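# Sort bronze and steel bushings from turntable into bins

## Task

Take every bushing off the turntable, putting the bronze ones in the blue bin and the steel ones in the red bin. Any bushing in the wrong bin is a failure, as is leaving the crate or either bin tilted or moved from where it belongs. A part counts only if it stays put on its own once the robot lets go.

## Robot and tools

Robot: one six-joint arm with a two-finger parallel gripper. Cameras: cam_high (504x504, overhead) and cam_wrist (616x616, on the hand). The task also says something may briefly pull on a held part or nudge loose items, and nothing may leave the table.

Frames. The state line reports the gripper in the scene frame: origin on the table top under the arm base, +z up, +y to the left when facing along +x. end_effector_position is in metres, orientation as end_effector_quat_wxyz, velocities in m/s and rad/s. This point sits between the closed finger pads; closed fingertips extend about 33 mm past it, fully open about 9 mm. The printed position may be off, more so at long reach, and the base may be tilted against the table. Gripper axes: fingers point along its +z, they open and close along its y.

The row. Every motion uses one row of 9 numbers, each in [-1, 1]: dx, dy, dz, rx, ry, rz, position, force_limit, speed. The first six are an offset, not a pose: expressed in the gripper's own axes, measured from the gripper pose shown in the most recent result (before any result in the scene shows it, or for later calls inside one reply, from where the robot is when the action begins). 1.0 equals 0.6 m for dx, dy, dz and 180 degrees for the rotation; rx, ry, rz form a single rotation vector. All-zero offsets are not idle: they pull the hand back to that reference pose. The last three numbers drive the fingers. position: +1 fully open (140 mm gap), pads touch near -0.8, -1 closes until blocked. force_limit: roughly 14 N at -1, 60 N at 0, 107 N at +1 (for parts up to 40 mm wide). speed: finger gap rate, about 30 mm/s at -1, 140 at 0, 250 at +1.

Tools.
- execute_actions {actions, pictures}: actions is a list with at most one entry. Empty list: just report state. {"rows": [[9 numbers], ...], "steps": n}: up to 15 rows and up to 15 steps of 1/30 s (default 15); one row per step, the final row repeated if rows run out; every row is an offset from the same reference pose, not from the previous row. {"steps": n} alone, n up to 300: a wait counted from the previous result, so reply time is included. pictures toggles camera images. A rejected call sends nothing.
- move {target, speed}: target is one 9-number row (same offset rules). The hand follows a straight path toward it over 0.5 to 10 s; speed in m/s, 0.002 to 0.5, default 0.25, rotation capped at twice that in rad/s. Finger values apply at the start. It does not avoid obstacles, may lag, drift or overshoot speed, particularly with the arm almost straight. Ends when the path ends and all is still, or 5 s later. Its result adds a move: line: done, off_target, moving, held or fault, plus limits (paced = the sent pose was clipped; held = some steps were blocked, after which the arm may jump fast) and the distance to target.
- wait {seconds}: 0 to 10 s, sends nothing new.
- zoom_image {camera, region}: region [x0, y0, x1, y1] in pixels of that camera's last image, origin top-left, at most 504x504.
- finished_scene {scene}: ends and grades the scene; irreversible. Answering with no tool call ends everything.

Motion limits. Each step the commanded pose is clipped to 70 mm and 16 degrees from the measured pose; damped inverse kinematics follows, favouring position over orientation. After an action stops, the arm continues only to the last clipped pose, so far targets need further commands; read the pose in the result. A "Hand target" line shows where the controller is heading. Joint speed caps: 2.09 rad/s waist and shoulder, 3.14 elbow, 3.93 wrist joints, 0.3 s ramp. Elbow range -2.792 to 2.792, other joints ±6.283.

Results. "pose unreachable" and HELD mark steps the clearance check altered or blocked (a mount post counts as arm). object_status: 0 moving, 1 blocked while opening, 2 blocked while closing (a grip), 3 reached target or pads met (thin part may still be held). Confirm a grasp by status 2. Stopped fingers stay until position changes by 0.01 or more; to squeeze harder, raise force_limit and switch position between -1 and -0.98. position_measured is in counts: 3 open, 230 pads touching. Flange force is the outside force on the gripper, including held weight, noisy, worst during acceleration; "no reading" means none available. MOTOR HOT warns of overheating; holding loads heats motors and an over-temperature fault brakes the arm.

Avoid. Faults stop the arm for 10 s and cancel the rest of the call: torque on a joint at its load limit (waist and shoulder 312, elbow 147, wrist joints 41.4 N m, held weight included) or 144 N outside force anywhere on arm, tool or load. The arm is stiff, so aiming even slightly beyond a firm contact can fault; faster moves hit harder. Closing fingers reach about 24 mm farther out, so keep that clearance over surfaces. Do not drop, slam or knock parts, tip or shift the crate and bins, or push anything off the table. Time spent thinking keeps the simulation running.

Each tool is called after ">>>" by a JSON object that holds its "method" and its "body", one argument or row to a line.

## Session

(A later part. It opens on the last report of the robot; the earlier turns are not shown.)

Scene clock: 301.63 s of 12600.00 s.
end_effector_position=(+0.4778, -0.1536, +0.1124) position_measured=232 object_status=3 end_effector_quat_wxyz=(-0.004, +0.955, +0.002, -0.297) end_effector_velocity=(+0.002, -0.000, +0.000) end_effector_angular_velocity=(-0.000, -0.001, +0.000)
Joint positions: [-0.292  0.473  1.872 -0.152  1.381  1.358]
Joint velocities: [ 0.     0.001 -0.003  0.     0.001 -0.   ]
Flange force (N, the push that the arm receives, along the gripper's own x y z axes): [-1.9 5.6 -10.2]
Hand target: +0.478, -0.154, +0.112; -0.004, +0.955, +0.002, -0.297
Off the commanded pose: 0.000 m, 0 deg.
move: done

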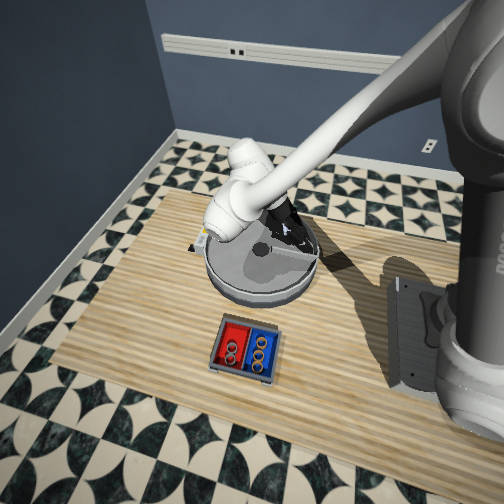

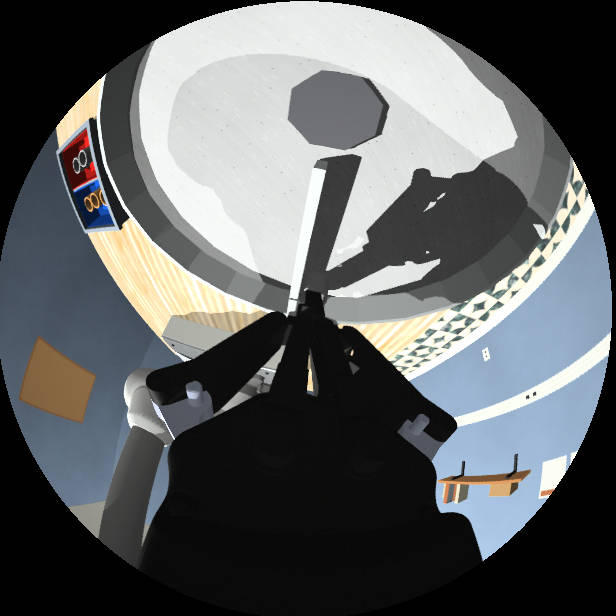

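It came along. Drag further.

>>> {"method": "move", "body": {
  "target": [0.0273,0,-0.0196,0,0,0,-1,-0.2,0],
  "speed": 0.015
}}

>>> {"method": "zoom_image", "body": {
  "camera": "cam_wrist",
  "region": [270,250,350,330]
}}

Scene clock: 303.83 s of 12600.00 s.
end_effector_position=(+0.4978, -0.1536, +0.1127) position_measured=232 object_status=3 end_effector_quat_wxyz=(-0.004, +0.955, +0.002, -0.297) end_effector_velocity=(+0.001, +0.000, -0.000) end_effector_angular_velocity=(+0.000, +0.002, +0.000)
Joint positions: [-0.284  0.496  1.831 -0.147  1.4    1.361]
Joint velocities: [ 0.001  0.002 -0.002  0.     0.002  0.   ]
Flange force (N, the push that the arm receives, along the gripper's own x y z axes): [-9.1 7.1 -9.3]
Hand target: +0.498, -0.154, +0.113; -0.004, +0.955, +0.002, -0.297
Off the commanded pose: 0.000 m, 0 deg.
move: done

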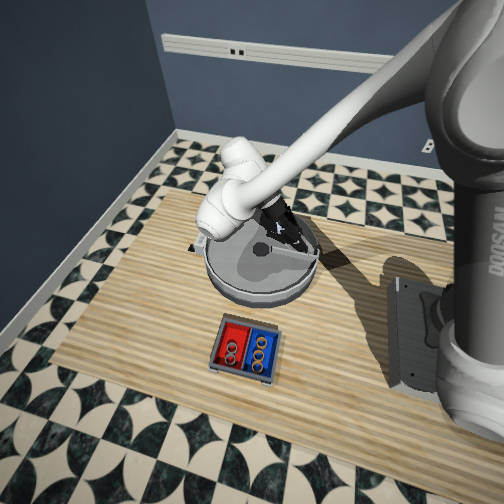

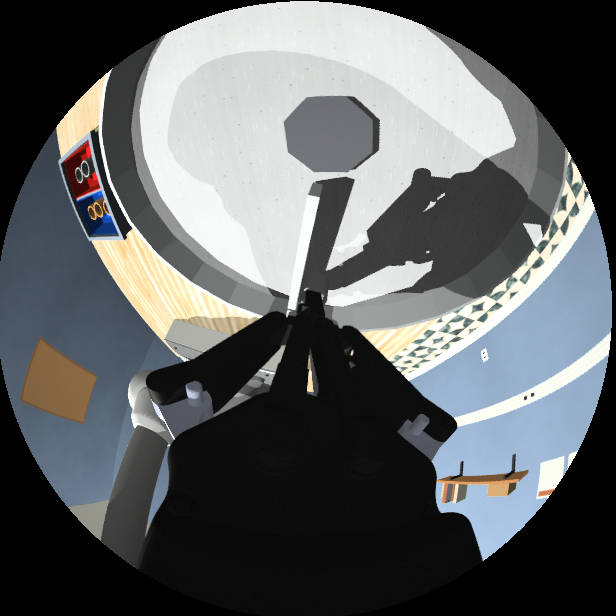

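Region (270, 250, 350, 330) of cam_wrist's 616x616 image, scaled by 6.300, with more detail than that image has.

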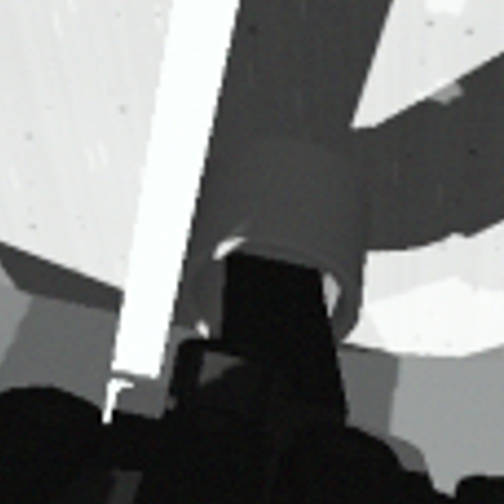

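>>> {"method": "move", "body": {
  "target": [-0.031,0,-0.039,0,0,0,-1,-0.2,0],
  "speed": 0.08
}}

>>> {"method": "move", "body": {
  "target": [0,0,0,0,0.194,0,-1,-0.2,0],
  "speed": 0.35
}}

>>> {"method": "move", "body": {
  "target": [-0.028,0.069,0.022,0,0,-0.5,-0.33,-0.2,-0.6],
  "speed": 0.5
}}

>>> {"method": "zoom_image", "body": {
  "camera": "cam_wrist",
  "region": [240,210,380,350]
}}

Scene clock: 306.03 s of 12600.00 s.
end_effector_position=(+0.4958, -0.1539, +0.1425) position_measured=232 object_status=3 end_effector_quat_wxyz=(-0.004, +0.955, +0.002, -0.297) end_effector_velocity=(-0.001, +0.000, +0.002) end_effector_angular_velocity=(+0.001, +0.003, +0.001)
Joint positions: [-0.286  0.46   1.819 -0.146  1.446  1.353]
Joint velocities: [ 0.    -0.002 -0.    -0.     0.005 -0.001]
Flange force (N, the push that the arm receives, along the gripper's own x y z axes): [0.5 5.4 -3.8]
Hand target: +0.496, -0.154, +0.143; -0.004, +0.955, +0.002, -0.297
Off the commanded pose: 0.000 m, 0 deg.
move: done

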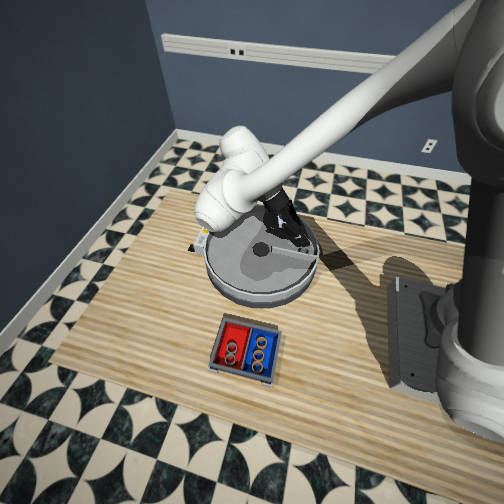

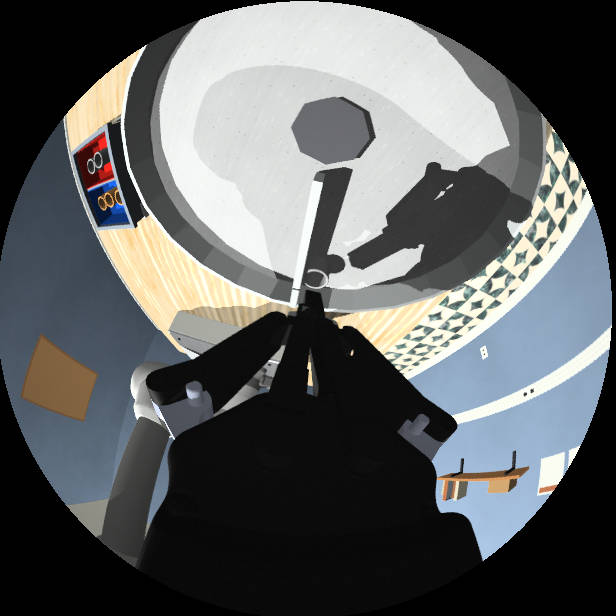

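Scene clock: 307.40 s of 12600.00 s.
end_effector_position=(+0.4958, -0.1539, +0.1428) position_measured=232 object_status=3 end_effector_quat_wxyz=(-0.004, +1.000, +0.000, +0.003) end_effector_velocity=(+0.000, +0.000, +0.000) end_effector_angular_velocity=(+0.002, -0.010, +0.001)
Joint positions: [-0.387  0.147  2.131  0.018  0.857  1.182]
Joint velocities: [-0.003 -0.004  0.004  0.008 -0.009 -0.01 ]
Flange force (N, the push that the arm receives, along the gripper's own x y z axes): [-0.9 11.0 -2.9]
Hand target: +0.496, -0.154, +0.143; -0.004, +1.000, +0.000, +0.003
Off the commanded pose: 0.000 m, 0 deg.
move: done

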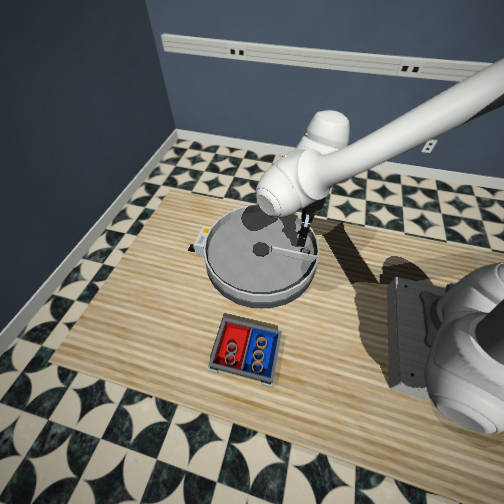

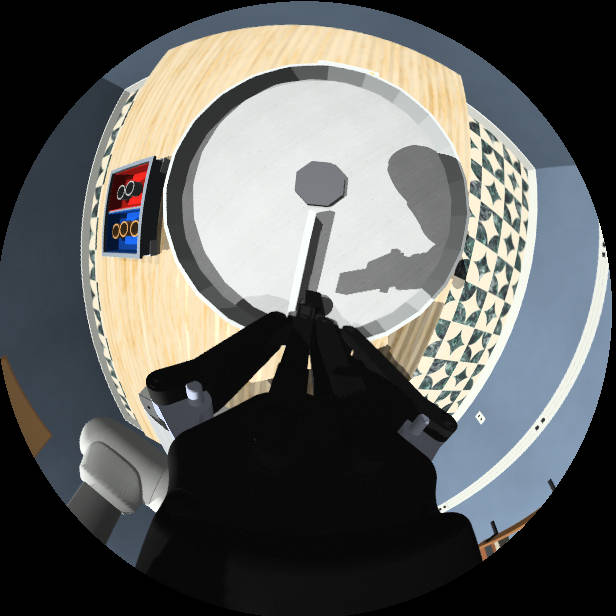

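Scene clock: 309.57 s of 12600.00 s.
end_effector_position=(+0.4789, -0.1952, +0.1291) position_measured=171 object_status=3 end_effector_quat_wxyz=(-0.001, +0.707, +0.707, +0.005) end_effector_velocity=(-0.000, -0.000, -0.000) end_effector_angular_velocity=(+0.004, -0.001, +0.006)
Joint positions: [-0.473  0.163  2.146  0.018  0.829 -0.475]
Joint velocities: [-0.003  0.     0.     0.006  0.001 -0.013]
Flange force (N, the push that the arm receives, along the gripper's own x y z axes): [-1.8 -2.5 -3.1]
Hand target: +0.479, -0.195, +0.129; -0.001, +0.707, +0.707, +0.005
Off the commanded pose: 0.000 m, 0 deg.
move: done

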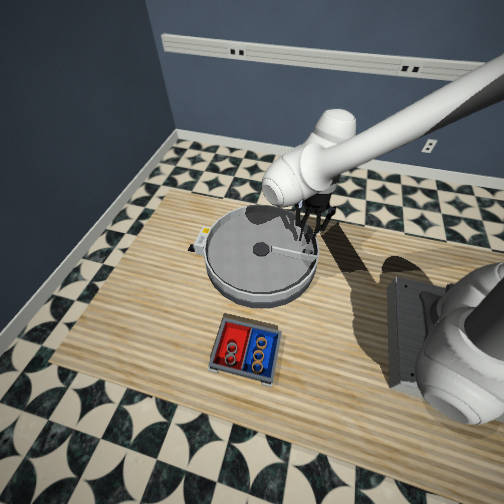

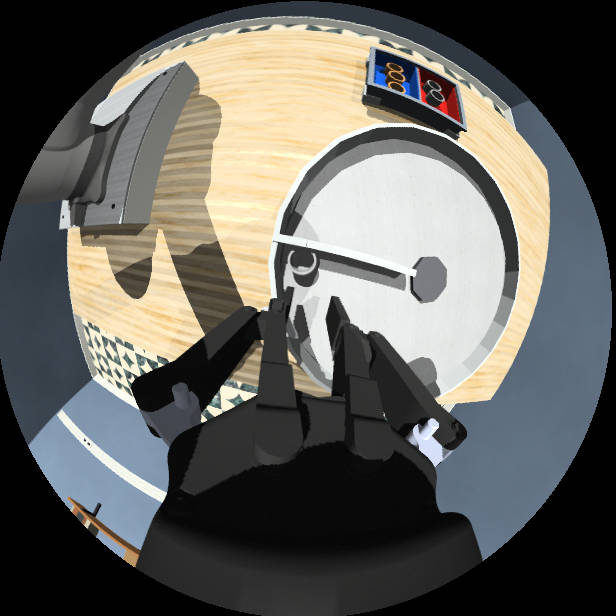

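Region (240, 210, 380, 350) of cam_wrist's 616x616 image, scaled by 3.600, with more detail than that image has.

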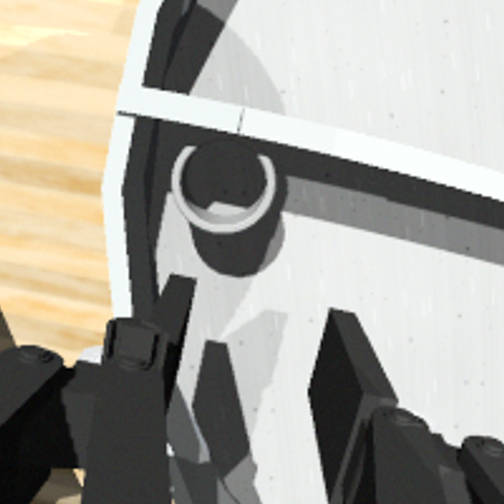

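>>> {"method": "move", "body": {
  "target": [0.02,-0.024,0.0,0,0,0,-0.33,-0.2,-0.6],
  "speed": 0.1
}}

>>> {"method": "zoom_image", "body": {
  "camera": "cam_wrist",
  "region": [240,210,380,350]
}}

Scene clock: 312.73 s of 12600.00 s.
end_effector_position=(+0.4647, -0.1833, +0.1292) position_measured=171 object_status=3 end_effector_quat_wxyz=(-0.001, +0.707, +0.707, +0.005) end_effector_velocity=(-0.002, +0.001, -0.000) end_effector_angular_velocity=(+0.000, +0.000, -0.000)
Joint positions: [-0.465  0.137  2.177  0.018  0.823 -0.467]
Joint velocities: [ 0.    -0.002  0.003 -0.    -0.001  0.001]
Flange force (N, the push that the arm receives, along the gripper's own x y z axes): [-2.1 -7.7 -8.1]
Hand target: +0.465, -0.183, +0.129; -0.001, +0.707, +0.707, +0.005
Off the commanded pose: 0.000 m, 0 deg.
move: done

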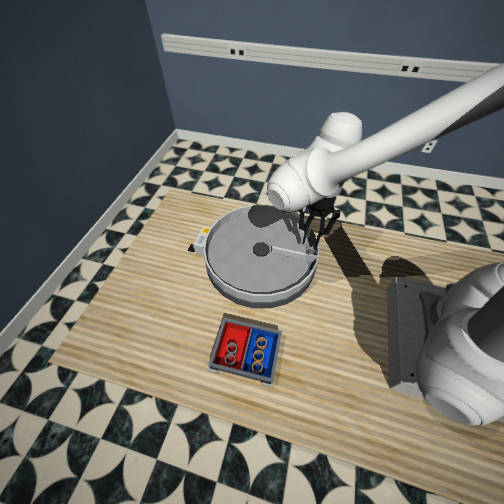

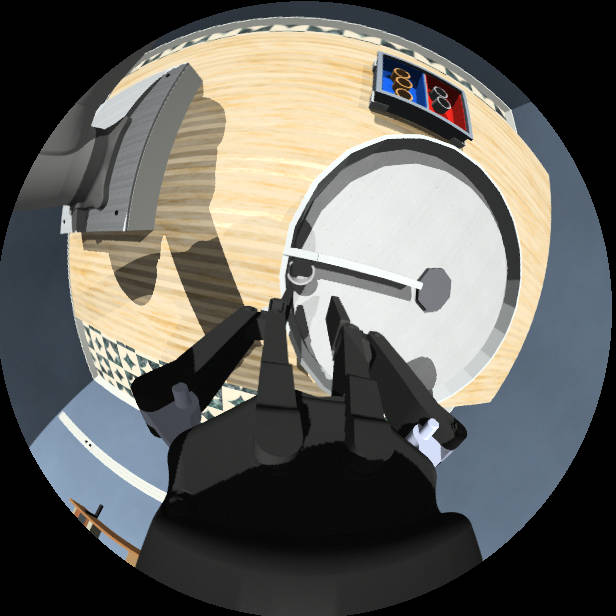

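Region (240, 210, 380, 350) of cam_wrist's 616x616 image, scaled by 3.600, with more detail than that image has.

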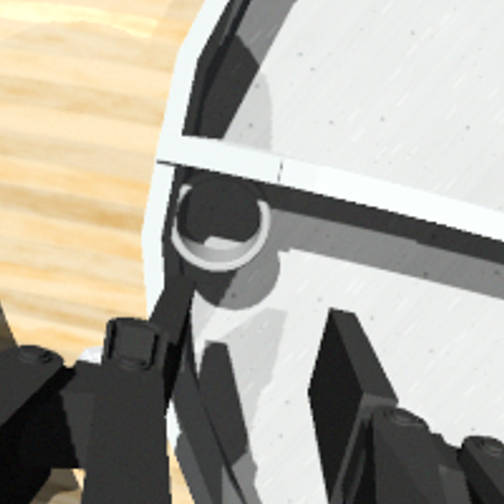

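>>> {"method": "move", "body": {
  "target": [0.0495,0.0025,-0.018,0.1522,-0.1522,0.483,-1,-0.2,0],
  "speed": 0.5
}}

>>> {"method": "move", "body": {
  "target": [0.0201,0,0.0287,0,0,0,-1,-0.2,0],
  "speed": 0.05
}}

>>> {"method": "zoom_image", "body": {
  "camera": "cam_wrist",
  "region": [270,250,350,330]
}}

Scene clock: 319.47 s of 12600.00 s.
end_effector_position=(+0.4662, -0.1536, +0.1399) position_measured=232 object_status=3 end_effector_quat_wxyz=(-0.004, +0.955, +0.002, -0.298) end_effector_velocity=(+0.000, -0.000, +0.000) end_effector_angular_velocity=(-0.002, +0.002, -0.005)
Joint positions: [-0.297  0.428  1.88  -0.154  1.419  1.349]
Joint velocities: [-0.001  0.001 -0.002  0.     0.002  0.005]
Flange force (N, the push that the arm receives, along the gripper's own x y z axes): [-0.6 -0.1 0.6]
Hand target: +0.466, -0.154, +0.140; -0.004, +0.955, +0.001, -0.298
Off the commanded pose: 0.000 m, 0 deg.
move: done

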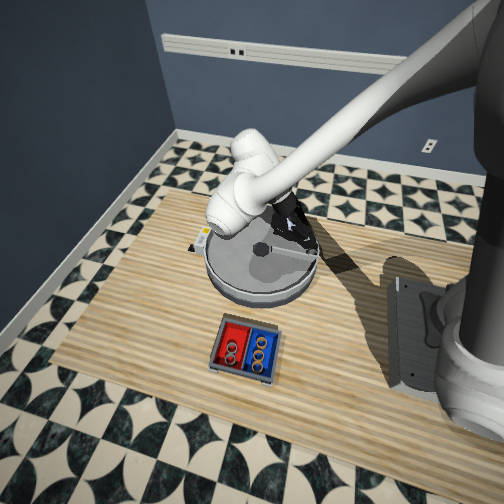

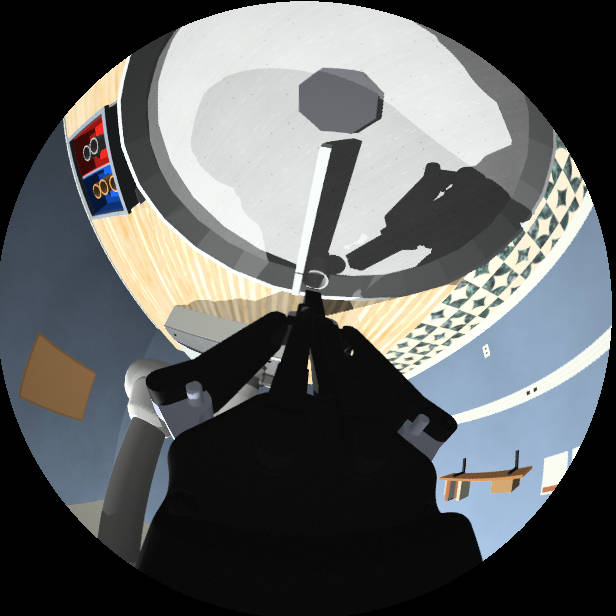

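Scene clock: 320.27 s of 12600.00 s.
end_effector_position=(+0.4663, -0.1534, +0.1190) position_measured=232 object_status=3 end_effector_quat_wxyz=(-0.004, +0.955, +0.002, -0.298) end_effector_velocity=(-0.000, -0.000, -0.001) end_effector_angular_velocity=(-0.000, +0.001, +0.001)
Joint positions: [-0.296  0.453  1.891 -0.155  1.384  1.355]
Joint velocities: [ 0.     0.002  0.    -0.001 -0.001  0.   ]
Flange force (N, the push that the arm receives, along the gripper's own x y z axes): [1.0 1.1 1.1]
Hand target: +0.466, -0.153, +0.119; -0.004, +0.955, +0.002, -0.298
Off the commanded pose: 0.000 m, 0 deg.
move: done

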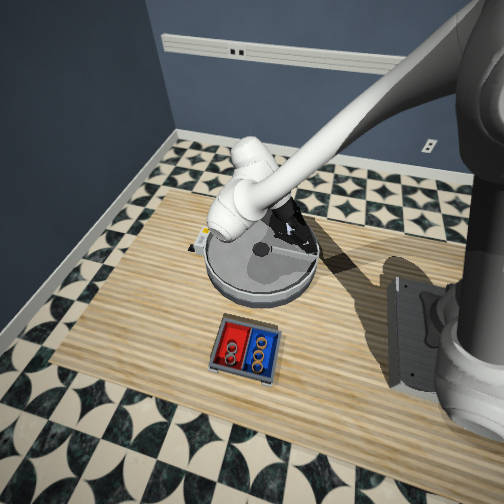

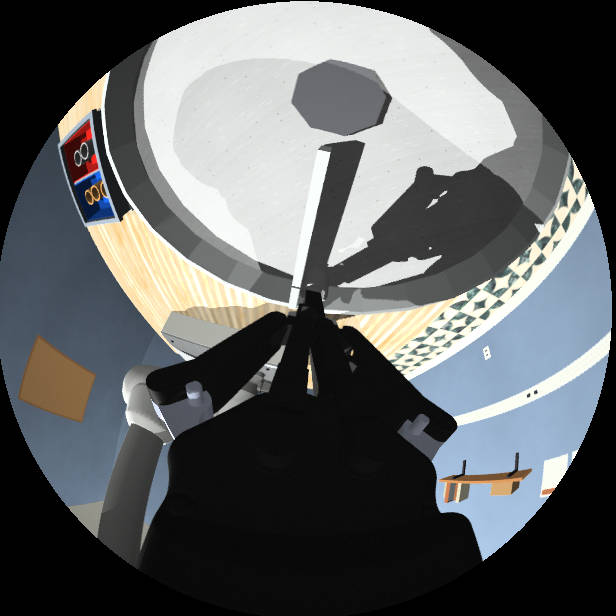

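Region (270, 250, 350, 330) of cam_wrist's 616x616 image, scaled by 6.300, with more detail than that image has.

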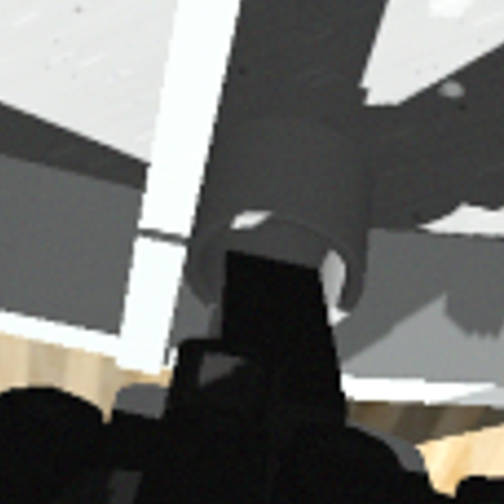

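>>> {"method": "move", "body": {
  "target": [0.0055,0.0003,0.0079,0,0,0,-1,-0.2,0],
  "speed": 0.012
}}

>>> {"method": "move", "body": {
  "target": [0.1092,0,-0.0775,0,0,0,-1,-0.2,0],
  "speed": 0.022
}}

>>> {"method": "move", "body": {
  "target": [-0.031,0,-0.039,0,0,0,-1,-0.2,0],
  "speed": 0.12
}}

>>> {"method": "move", "body": {
  "target": [-0.0202,0.069,0.0467,-0.1522,0.1522,-0.483,-0.2,-0.2,0],
  "speed": 0.5
}}

>>> {"method": "zoom_image", "body": {
  "camera": "cam_wrist",
  "region": [240,210,380,350]
}}

Scene clock: 323.67 s of 12600.00 s.
end_effector_position=(+0.4663, -0.1534, +0.1133) position_measured=232 object_status=3 end_effector_quat_wxyz=(-0.004, +0.955, +0.002, -0.298) end_effector_velocity=(+0.001, -0.001, -0.001) end_effector_angular_velocity=(-0.000, -0.001, -0.000)
Joint positions: [-0.296  0.459  1.893 -0.155  1.375  1.357]
Joint velocities: [-0.001  0.001 -0.001 -0.    -0.002 -0.   ]
Flange force (N, the push that the arm receives, along the gripper's own x y z axes): [-3.1 2.2 -4.9]
Hand target: +0.466, -0.154, +0.113; -0.004, +0.955, +0.002, -0.298
Off the commanded pose: 0.000 m, 0 deg.
move: done

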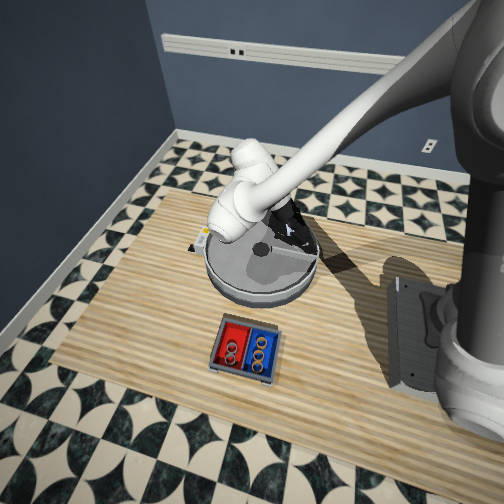

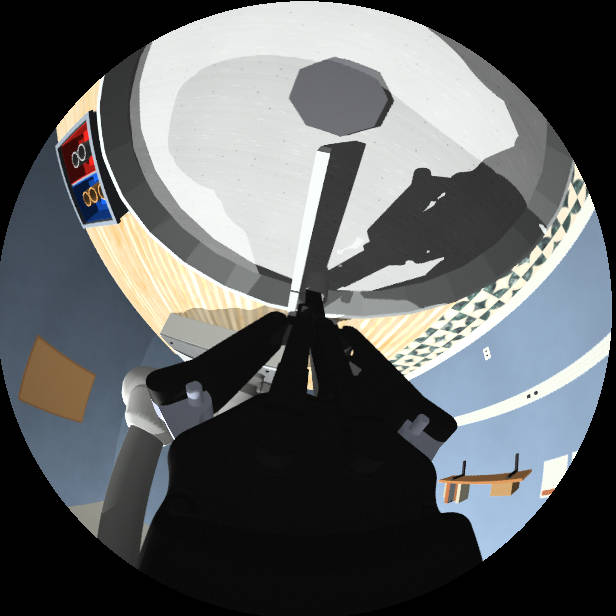

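Scene clock: 327.57 s of 12600.00 s.
end_effector_position=(+0.5465, -0.1534, +0.1142) position_measured=232 object_status=3 end_effector_quat_wxyz=(-0.004, +0.955, +0.002, -0.298) end_effector_velocity=(+0.001, -0.000, +0.000) end_effector_angular_velocity=(-0.000, +0.000, +0.001)
Joint positions: [-0.266  0.553  1.727 -0.136  1.449  1.368]
Joint velocities: [ 0.001  0.002 -0.003 -0.001  0.002 -0.001]
Flange force (N, the push that the arm receives, along the gripper's own x y z axes): [-1.0 3.8 -2.9]
Hand target: +0.547, -0.153, +0.114; -0.004, +0.955, +0.002, -0.298
Off the commanded pose: 0.000 m, 0 deg.
move: done

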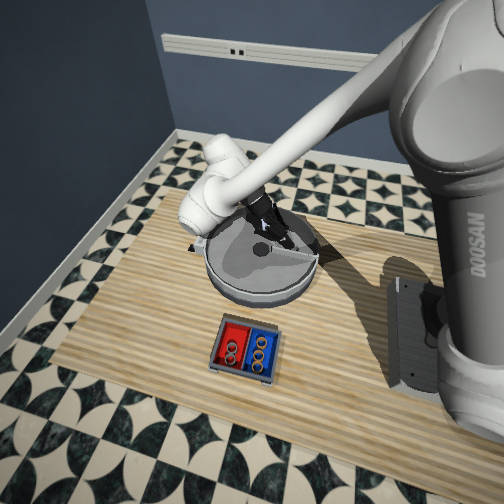

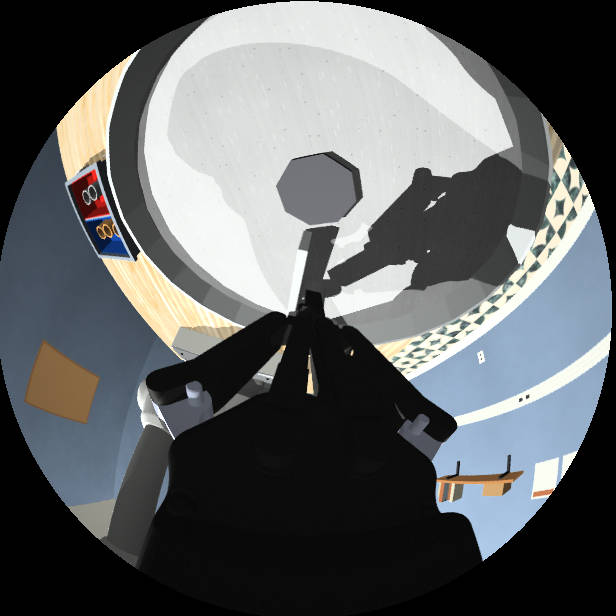

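Scene clock: 328.37 s of 12600.00 s.
end_effector_position=(+0.5445, -0.1537, +0.1439) position_measured=232 object_status=3 end_effector_quat_wxyz=(-0.004, +0.955, +0.002, -0.298) end_effector_velocity=(+0.001, +0.000, +0.002) end_effector_angular_velocity=(+0.000, -0.001, -0.000)
Joint positions: [-0.267  0.52   1.716 -0.136  1.493  1.361]
Joint velocities: [ 0.    -0.002 -0.003  0.001  0.003 -0.   ]
Flange force (N, the push that the arm receives, along the gripper's own x y z axes): [-1.3 1.4 -3.3]
Hand target: +0.545, -0.154, +0.144; -0.004, +0.955, +0.002, -0.298
Off the commanded pose: 0.000 m, 0 deg.
move: done

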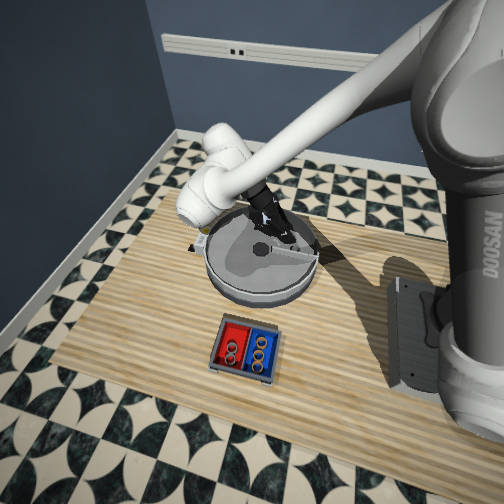

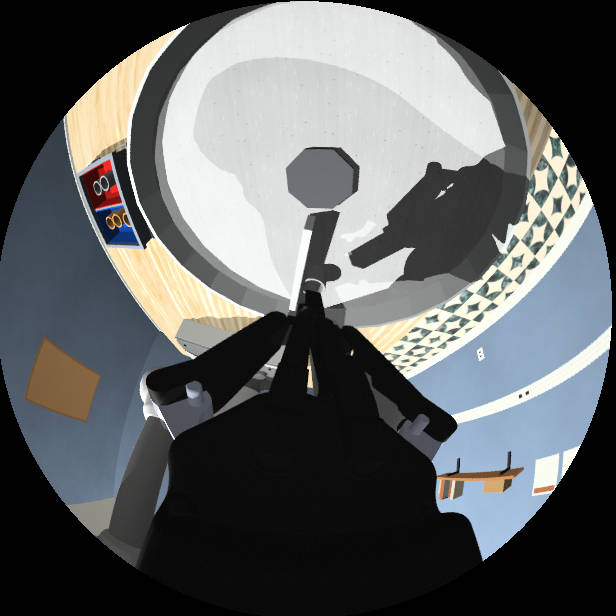

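Scene clock: 330.67 s of 12600.00 s.
end_effector_position=(+0.5187, -0.1950, +0.1278) position_measured=154 object_status=3 end_effector_quat_wxyz=(-0.001, +0.707, +0.707, +0.005) end_effector_velocity=(-0.002, +0.000, -0.001) end_effector_angular_velocity=(+0.007, +0.002, +0.004)
Joint positions: [-0.441  0.216  2.081  0.018  0.84  -0.442]
Joint velocities: [-0.004  0.001  0.001  0.007  0.003 -0.013]
Flange force (N, the push that the arm receives, along the gripper's own x y z axes): [-4.1 -6.6 -2.8]
Hand target: +0.519, -0.195, +0.128; -0.001, +0.707, +0.707, +0.005
Off the commanded pose: 0.000 m, 0 deg.
move: done

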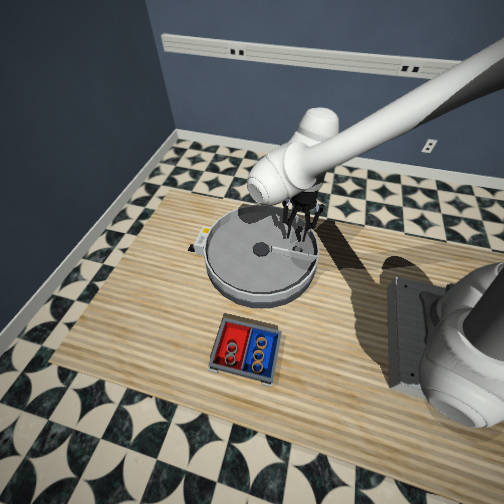

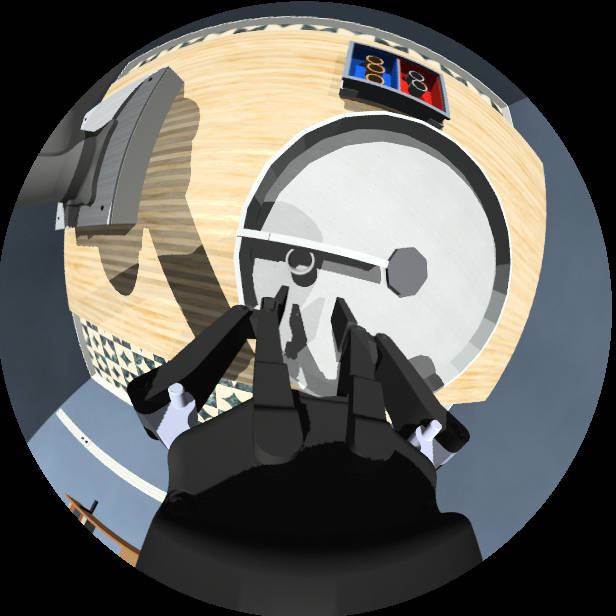

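Region (240, 210, 380, 350) of cam_wrist's 616x616 image, scaled by 3.600, with more detail than that image has.

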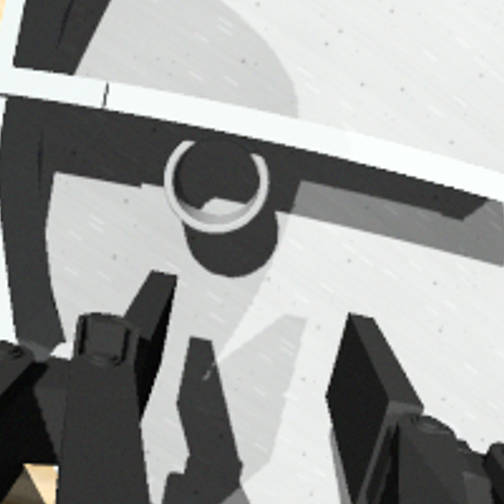

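>>> {"method": "move", "body": {
  "target": [0.005,-0.066,0.039,0,0,0,-0.2,-0.2,-0.6],
  "speed": 0.15
}}

>>> {"method": "zoom_image", "body": {
  "camera": "cam_wrist",
  "region": [240,210,380,350]
}}

Scene clock: 332.50 s of 12600.00 s.
end_effector_position=(+0.4793, -0.1919, +0.1043) position_measured=154 object_status=3 end_effector_quat_wxyz=(-0.001, +0.707, +0.707, +0.004) end_effector_velocity=(-0.001, -0.000, -0.001) end_effector_angular_velocity=(-0.001, -0.001, +0.000)
Joint positions: [-0.467  0.195  2.167  0.019  0.776 -0.47 ]
Joint velocities: [-0.001 -0.001  0.003  0.    -0.003 -0.001]
Flange force (N, the push that the arm receives, along the gripper's own x y z axes): [-6.1 -7.5 -6.7]
Hand target: +0.479, -0.192, +0.104; -0.001, +0.707, +0.707, +0.004
Off the commanded pose: 0.000 m, 0 deg.
move: done

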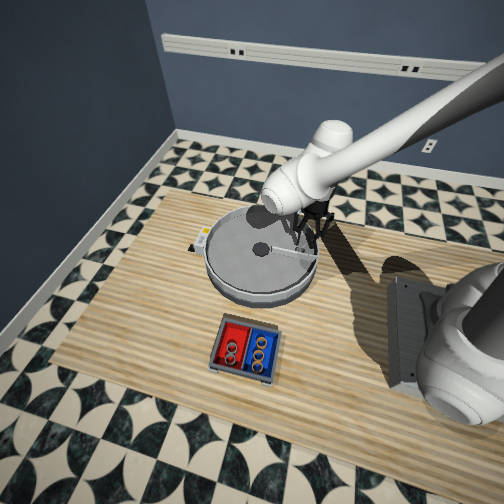

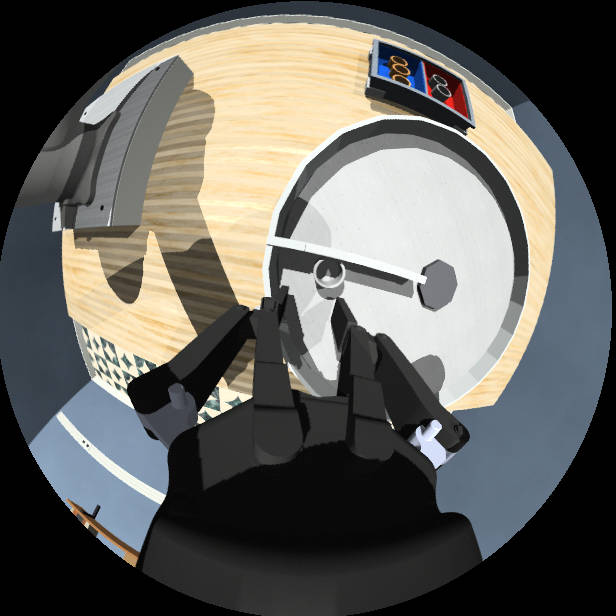

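Region (240, 210, 380, 350) of cam_wrist's 616x616 image, scaled by 3.600, with more detail than that image has.

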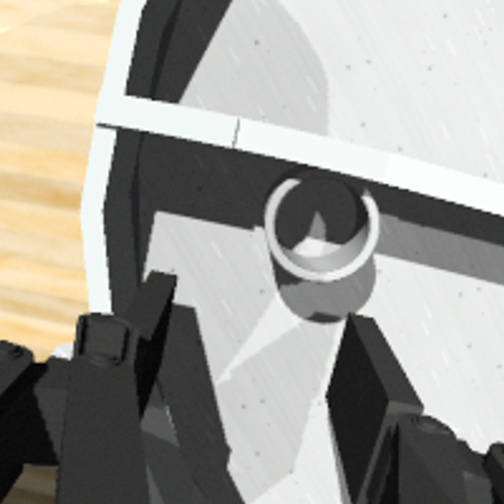

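>>> {"method": "move", "body": {
  "target": [0.057,0.005,0,0,0,0,-0.2,-0.2,-0.6],
  "speed": 0.08
}}

>>> {"method": "execute_actions", "body": {
  "actions": [
    {"rows":[[0,0,0,0,0,0,-1,-0.2,-0.6]],"steps":15}
  ]
}}

>>> {"method": "zoom_image", "body": {
  "camera": "cam_wrist",
  "region": [240,210,380,350]
}}

Scene clock: 334.90 s of 12600.00 s.
end_effector_position=(+0.4824, -0.1577, +0.1046) position_measured=154 object_status=3 end_effector_quat_wxyz=(-0.001, +0.707, +0.707, +0.005) end_effector_velocity=(+0.002, +0.001, +0.001) end_effector_angular_velocity=(-0.001, -0.003, +0.001)
Joint positions: [-0.403  0.182  2.182  0.019  0.772 -0.407]
Joint velocities: [ 0.003 -0.    -0.001 -0.    -0.001  0.003]
Flange force (N, the push that the arm receives, along the gripper's own x y z axes): [-5.5 -3.5 -5.4]
Hand target: +0.482, -0.158, +0.105; -0.001, +0.707, +0.707, +0.005
Off the commanded pose: 0.000 m, 0 deg.
move: done

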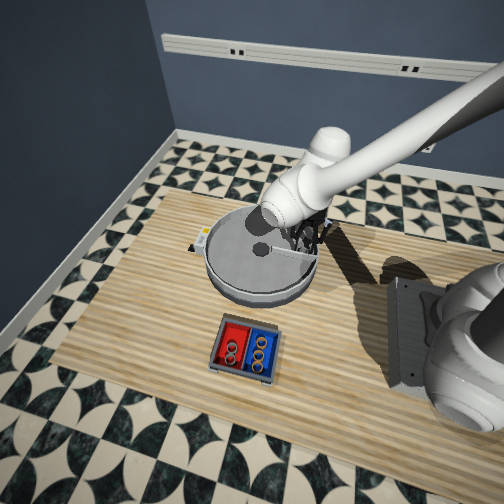

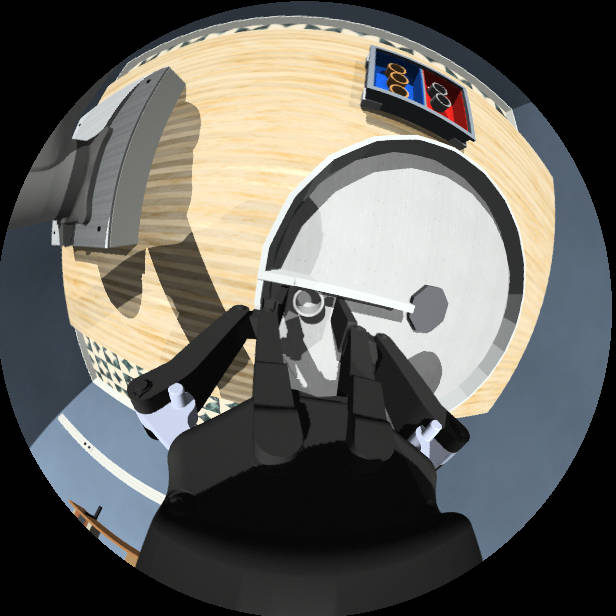

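Scene clock: 335.40 s of 12600.00 s.
end_effector_position=(+0.4824, -0.1577, +0.1046) position_measured=187 object_status=2 end_effector_quat_wxyz=(-0.001, +0.707, +0.707, +0.005) end_effector_velocity=(-0.000, +0.000, -0.000) end_effector_angular_velocity=(-0.000, -0.001, -0.001)
Joint positions: [-0.403  0.182  2.183  0.019  0.772 -0.407]
Joint velocities: [-0.    -0.     0.001  0.    -0.002  0.001]
Flange force (N, the push that the arm receives, along the gripper's own x y z axes): [-1.9 -4.9 -18.8]
Hand target: +0.482, -0.158, +0.105; -0.001, +0.707, +0.707, +0.005
Off the commanded pose: 0.000 m, 0 deg.
Steps of this call (steps 1 to 15: all 15 steps of this action). Readings (end_effector_position | what the end effector reports):
1: (+0.4824, -0.1577, +0.1046) | position_measured=154 object_status=0
2: (+0.4824, -0.1577, +0.1046) | position_measured=157 object_status=0
4: (+0.4824, -0.1577, +0.1046) | position_measured=165 object_status=0
8: (+0.4824, -0.1577, +0.1046) | position_measured=181 object_status=0
15: the state above

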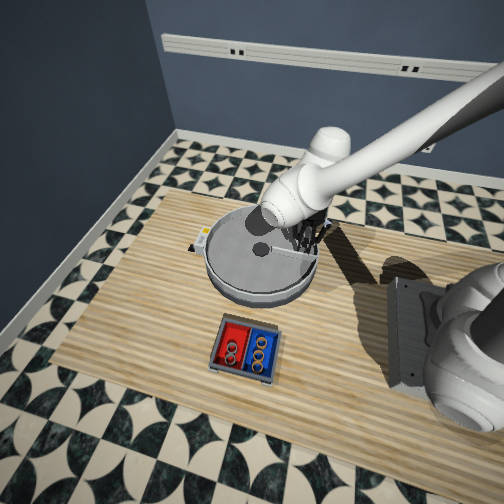

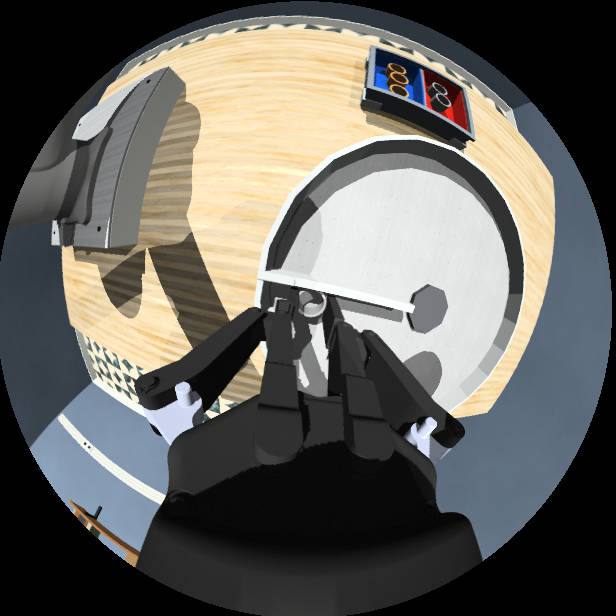

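Region (240, 210, 380, 350) of cam_wrist's 616x616 image, scaled by 3.600, with more detail than that image has.

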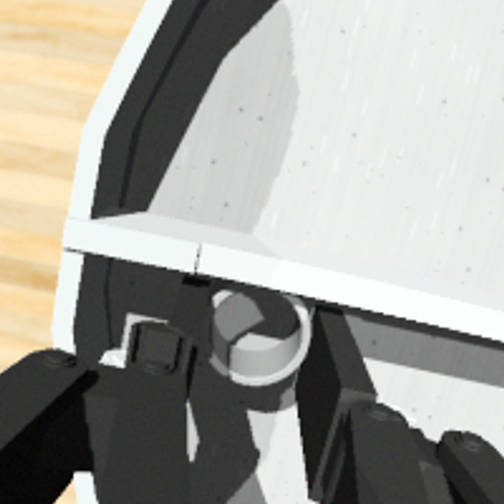

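>>> {"method": "move", "body": {
  "target": [-0.005,0,-0.075,0,0,0,-1,-0.2,-0.6],
  "speed": 0.2
}}

>>> {"method": "move", "body": {
  "target": [0.592,0.252,0.015,0,0,0,-1,-0.2,-0.6],
  "speed": 0.35
}}

>>> {"method": "zoom_image", "body": {
  "camera": "cam_wrist",
  "region": [220,190,400,370]
}}

Scene clock: 337.40 s of 12600.00 s.
end_effector_position=(+0.4821, -0.1611, +0.1495) position_measured=187 object_status=2 end_effector_quat_wxyz=(-0.001, +0.707, +0.707, +0.005) end_effector_velocity=(+0.000, +0.000, +0.001) end_effector_angular_velocity=(+0.000, -0.000, +0.001)
Joint positions: [-0.41   0.123  2.145  0.017  0.868 -0.411]
Joint velocities: [-0.    -0.002 -0.001  0.     0.003 -0.002]
Flange force (N, the push that the arm receives, along the gripper's own x y z axes): [-3.8 -4.0 -1.6]
Hand target: +0.482, -0.161, +0.150; -0.001, +0.707, +0.707, +0.005
Off the commanded pose: 0.000 m, 0 deg.
move: done

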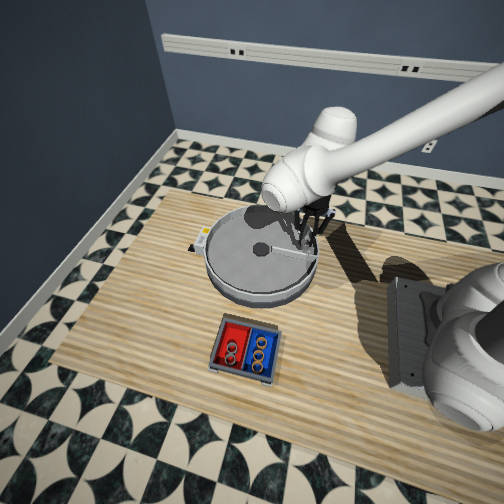

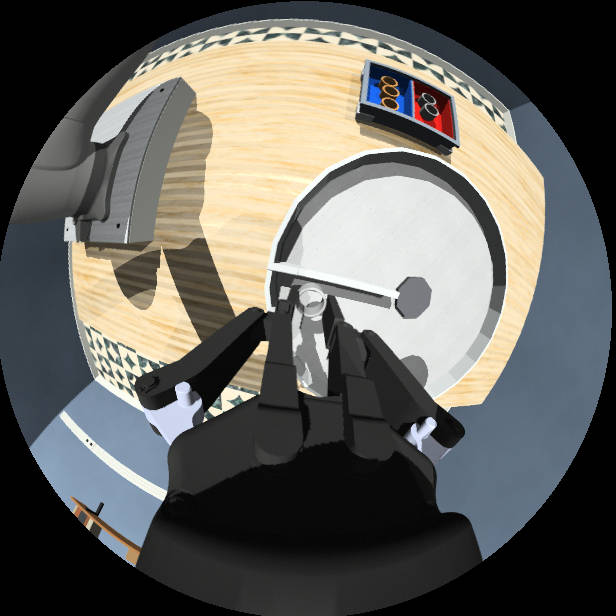

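Scene clock: 339.10 s of 12600.00 s.
end_effector_position=(+0.6337, +0.1948, +0.1444) position_measured=187 object_status=2 end_effector_quat_wxyz=(-0.001, +0.707, +0.707, +0.005) end_effector_velocity=(+0.000, +0.001, -0.000) end_effector_angular_velocity=(-0.001, +0.001, +0.001)
Joint positions: [0.231 0.341 1.865 0.011 0.923 0.235]
Joint velocities: [ 0.002  0.002 -0.001 -0.001  0.001  0.002]
Flange force (N, the push that the arm receives, along the gripper's own x y z axes): [-0.8 -2.0 0.0]
Hand target: +0.634, +0.195, +0.144; -0.001, +0.707, +0.707, +0.005
Off the commanded pose: 0.001 m, 0 deg.
move: done

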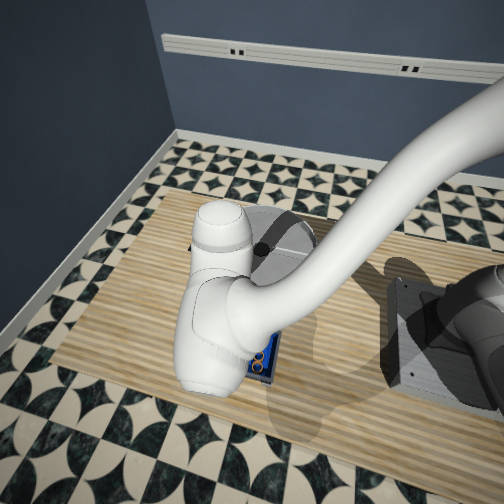

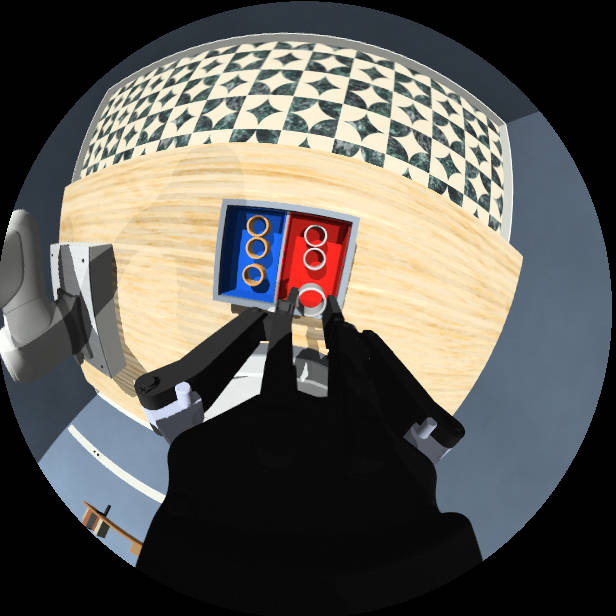

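Region (220, 190, 400, 370) of cam_wrist's 616x616 image, scaled by 2.800, with more detail than that image has.

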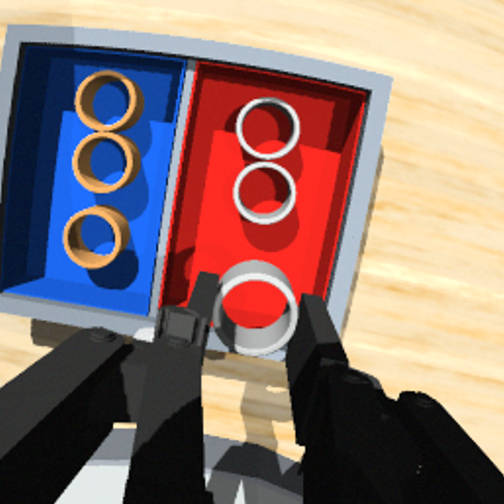

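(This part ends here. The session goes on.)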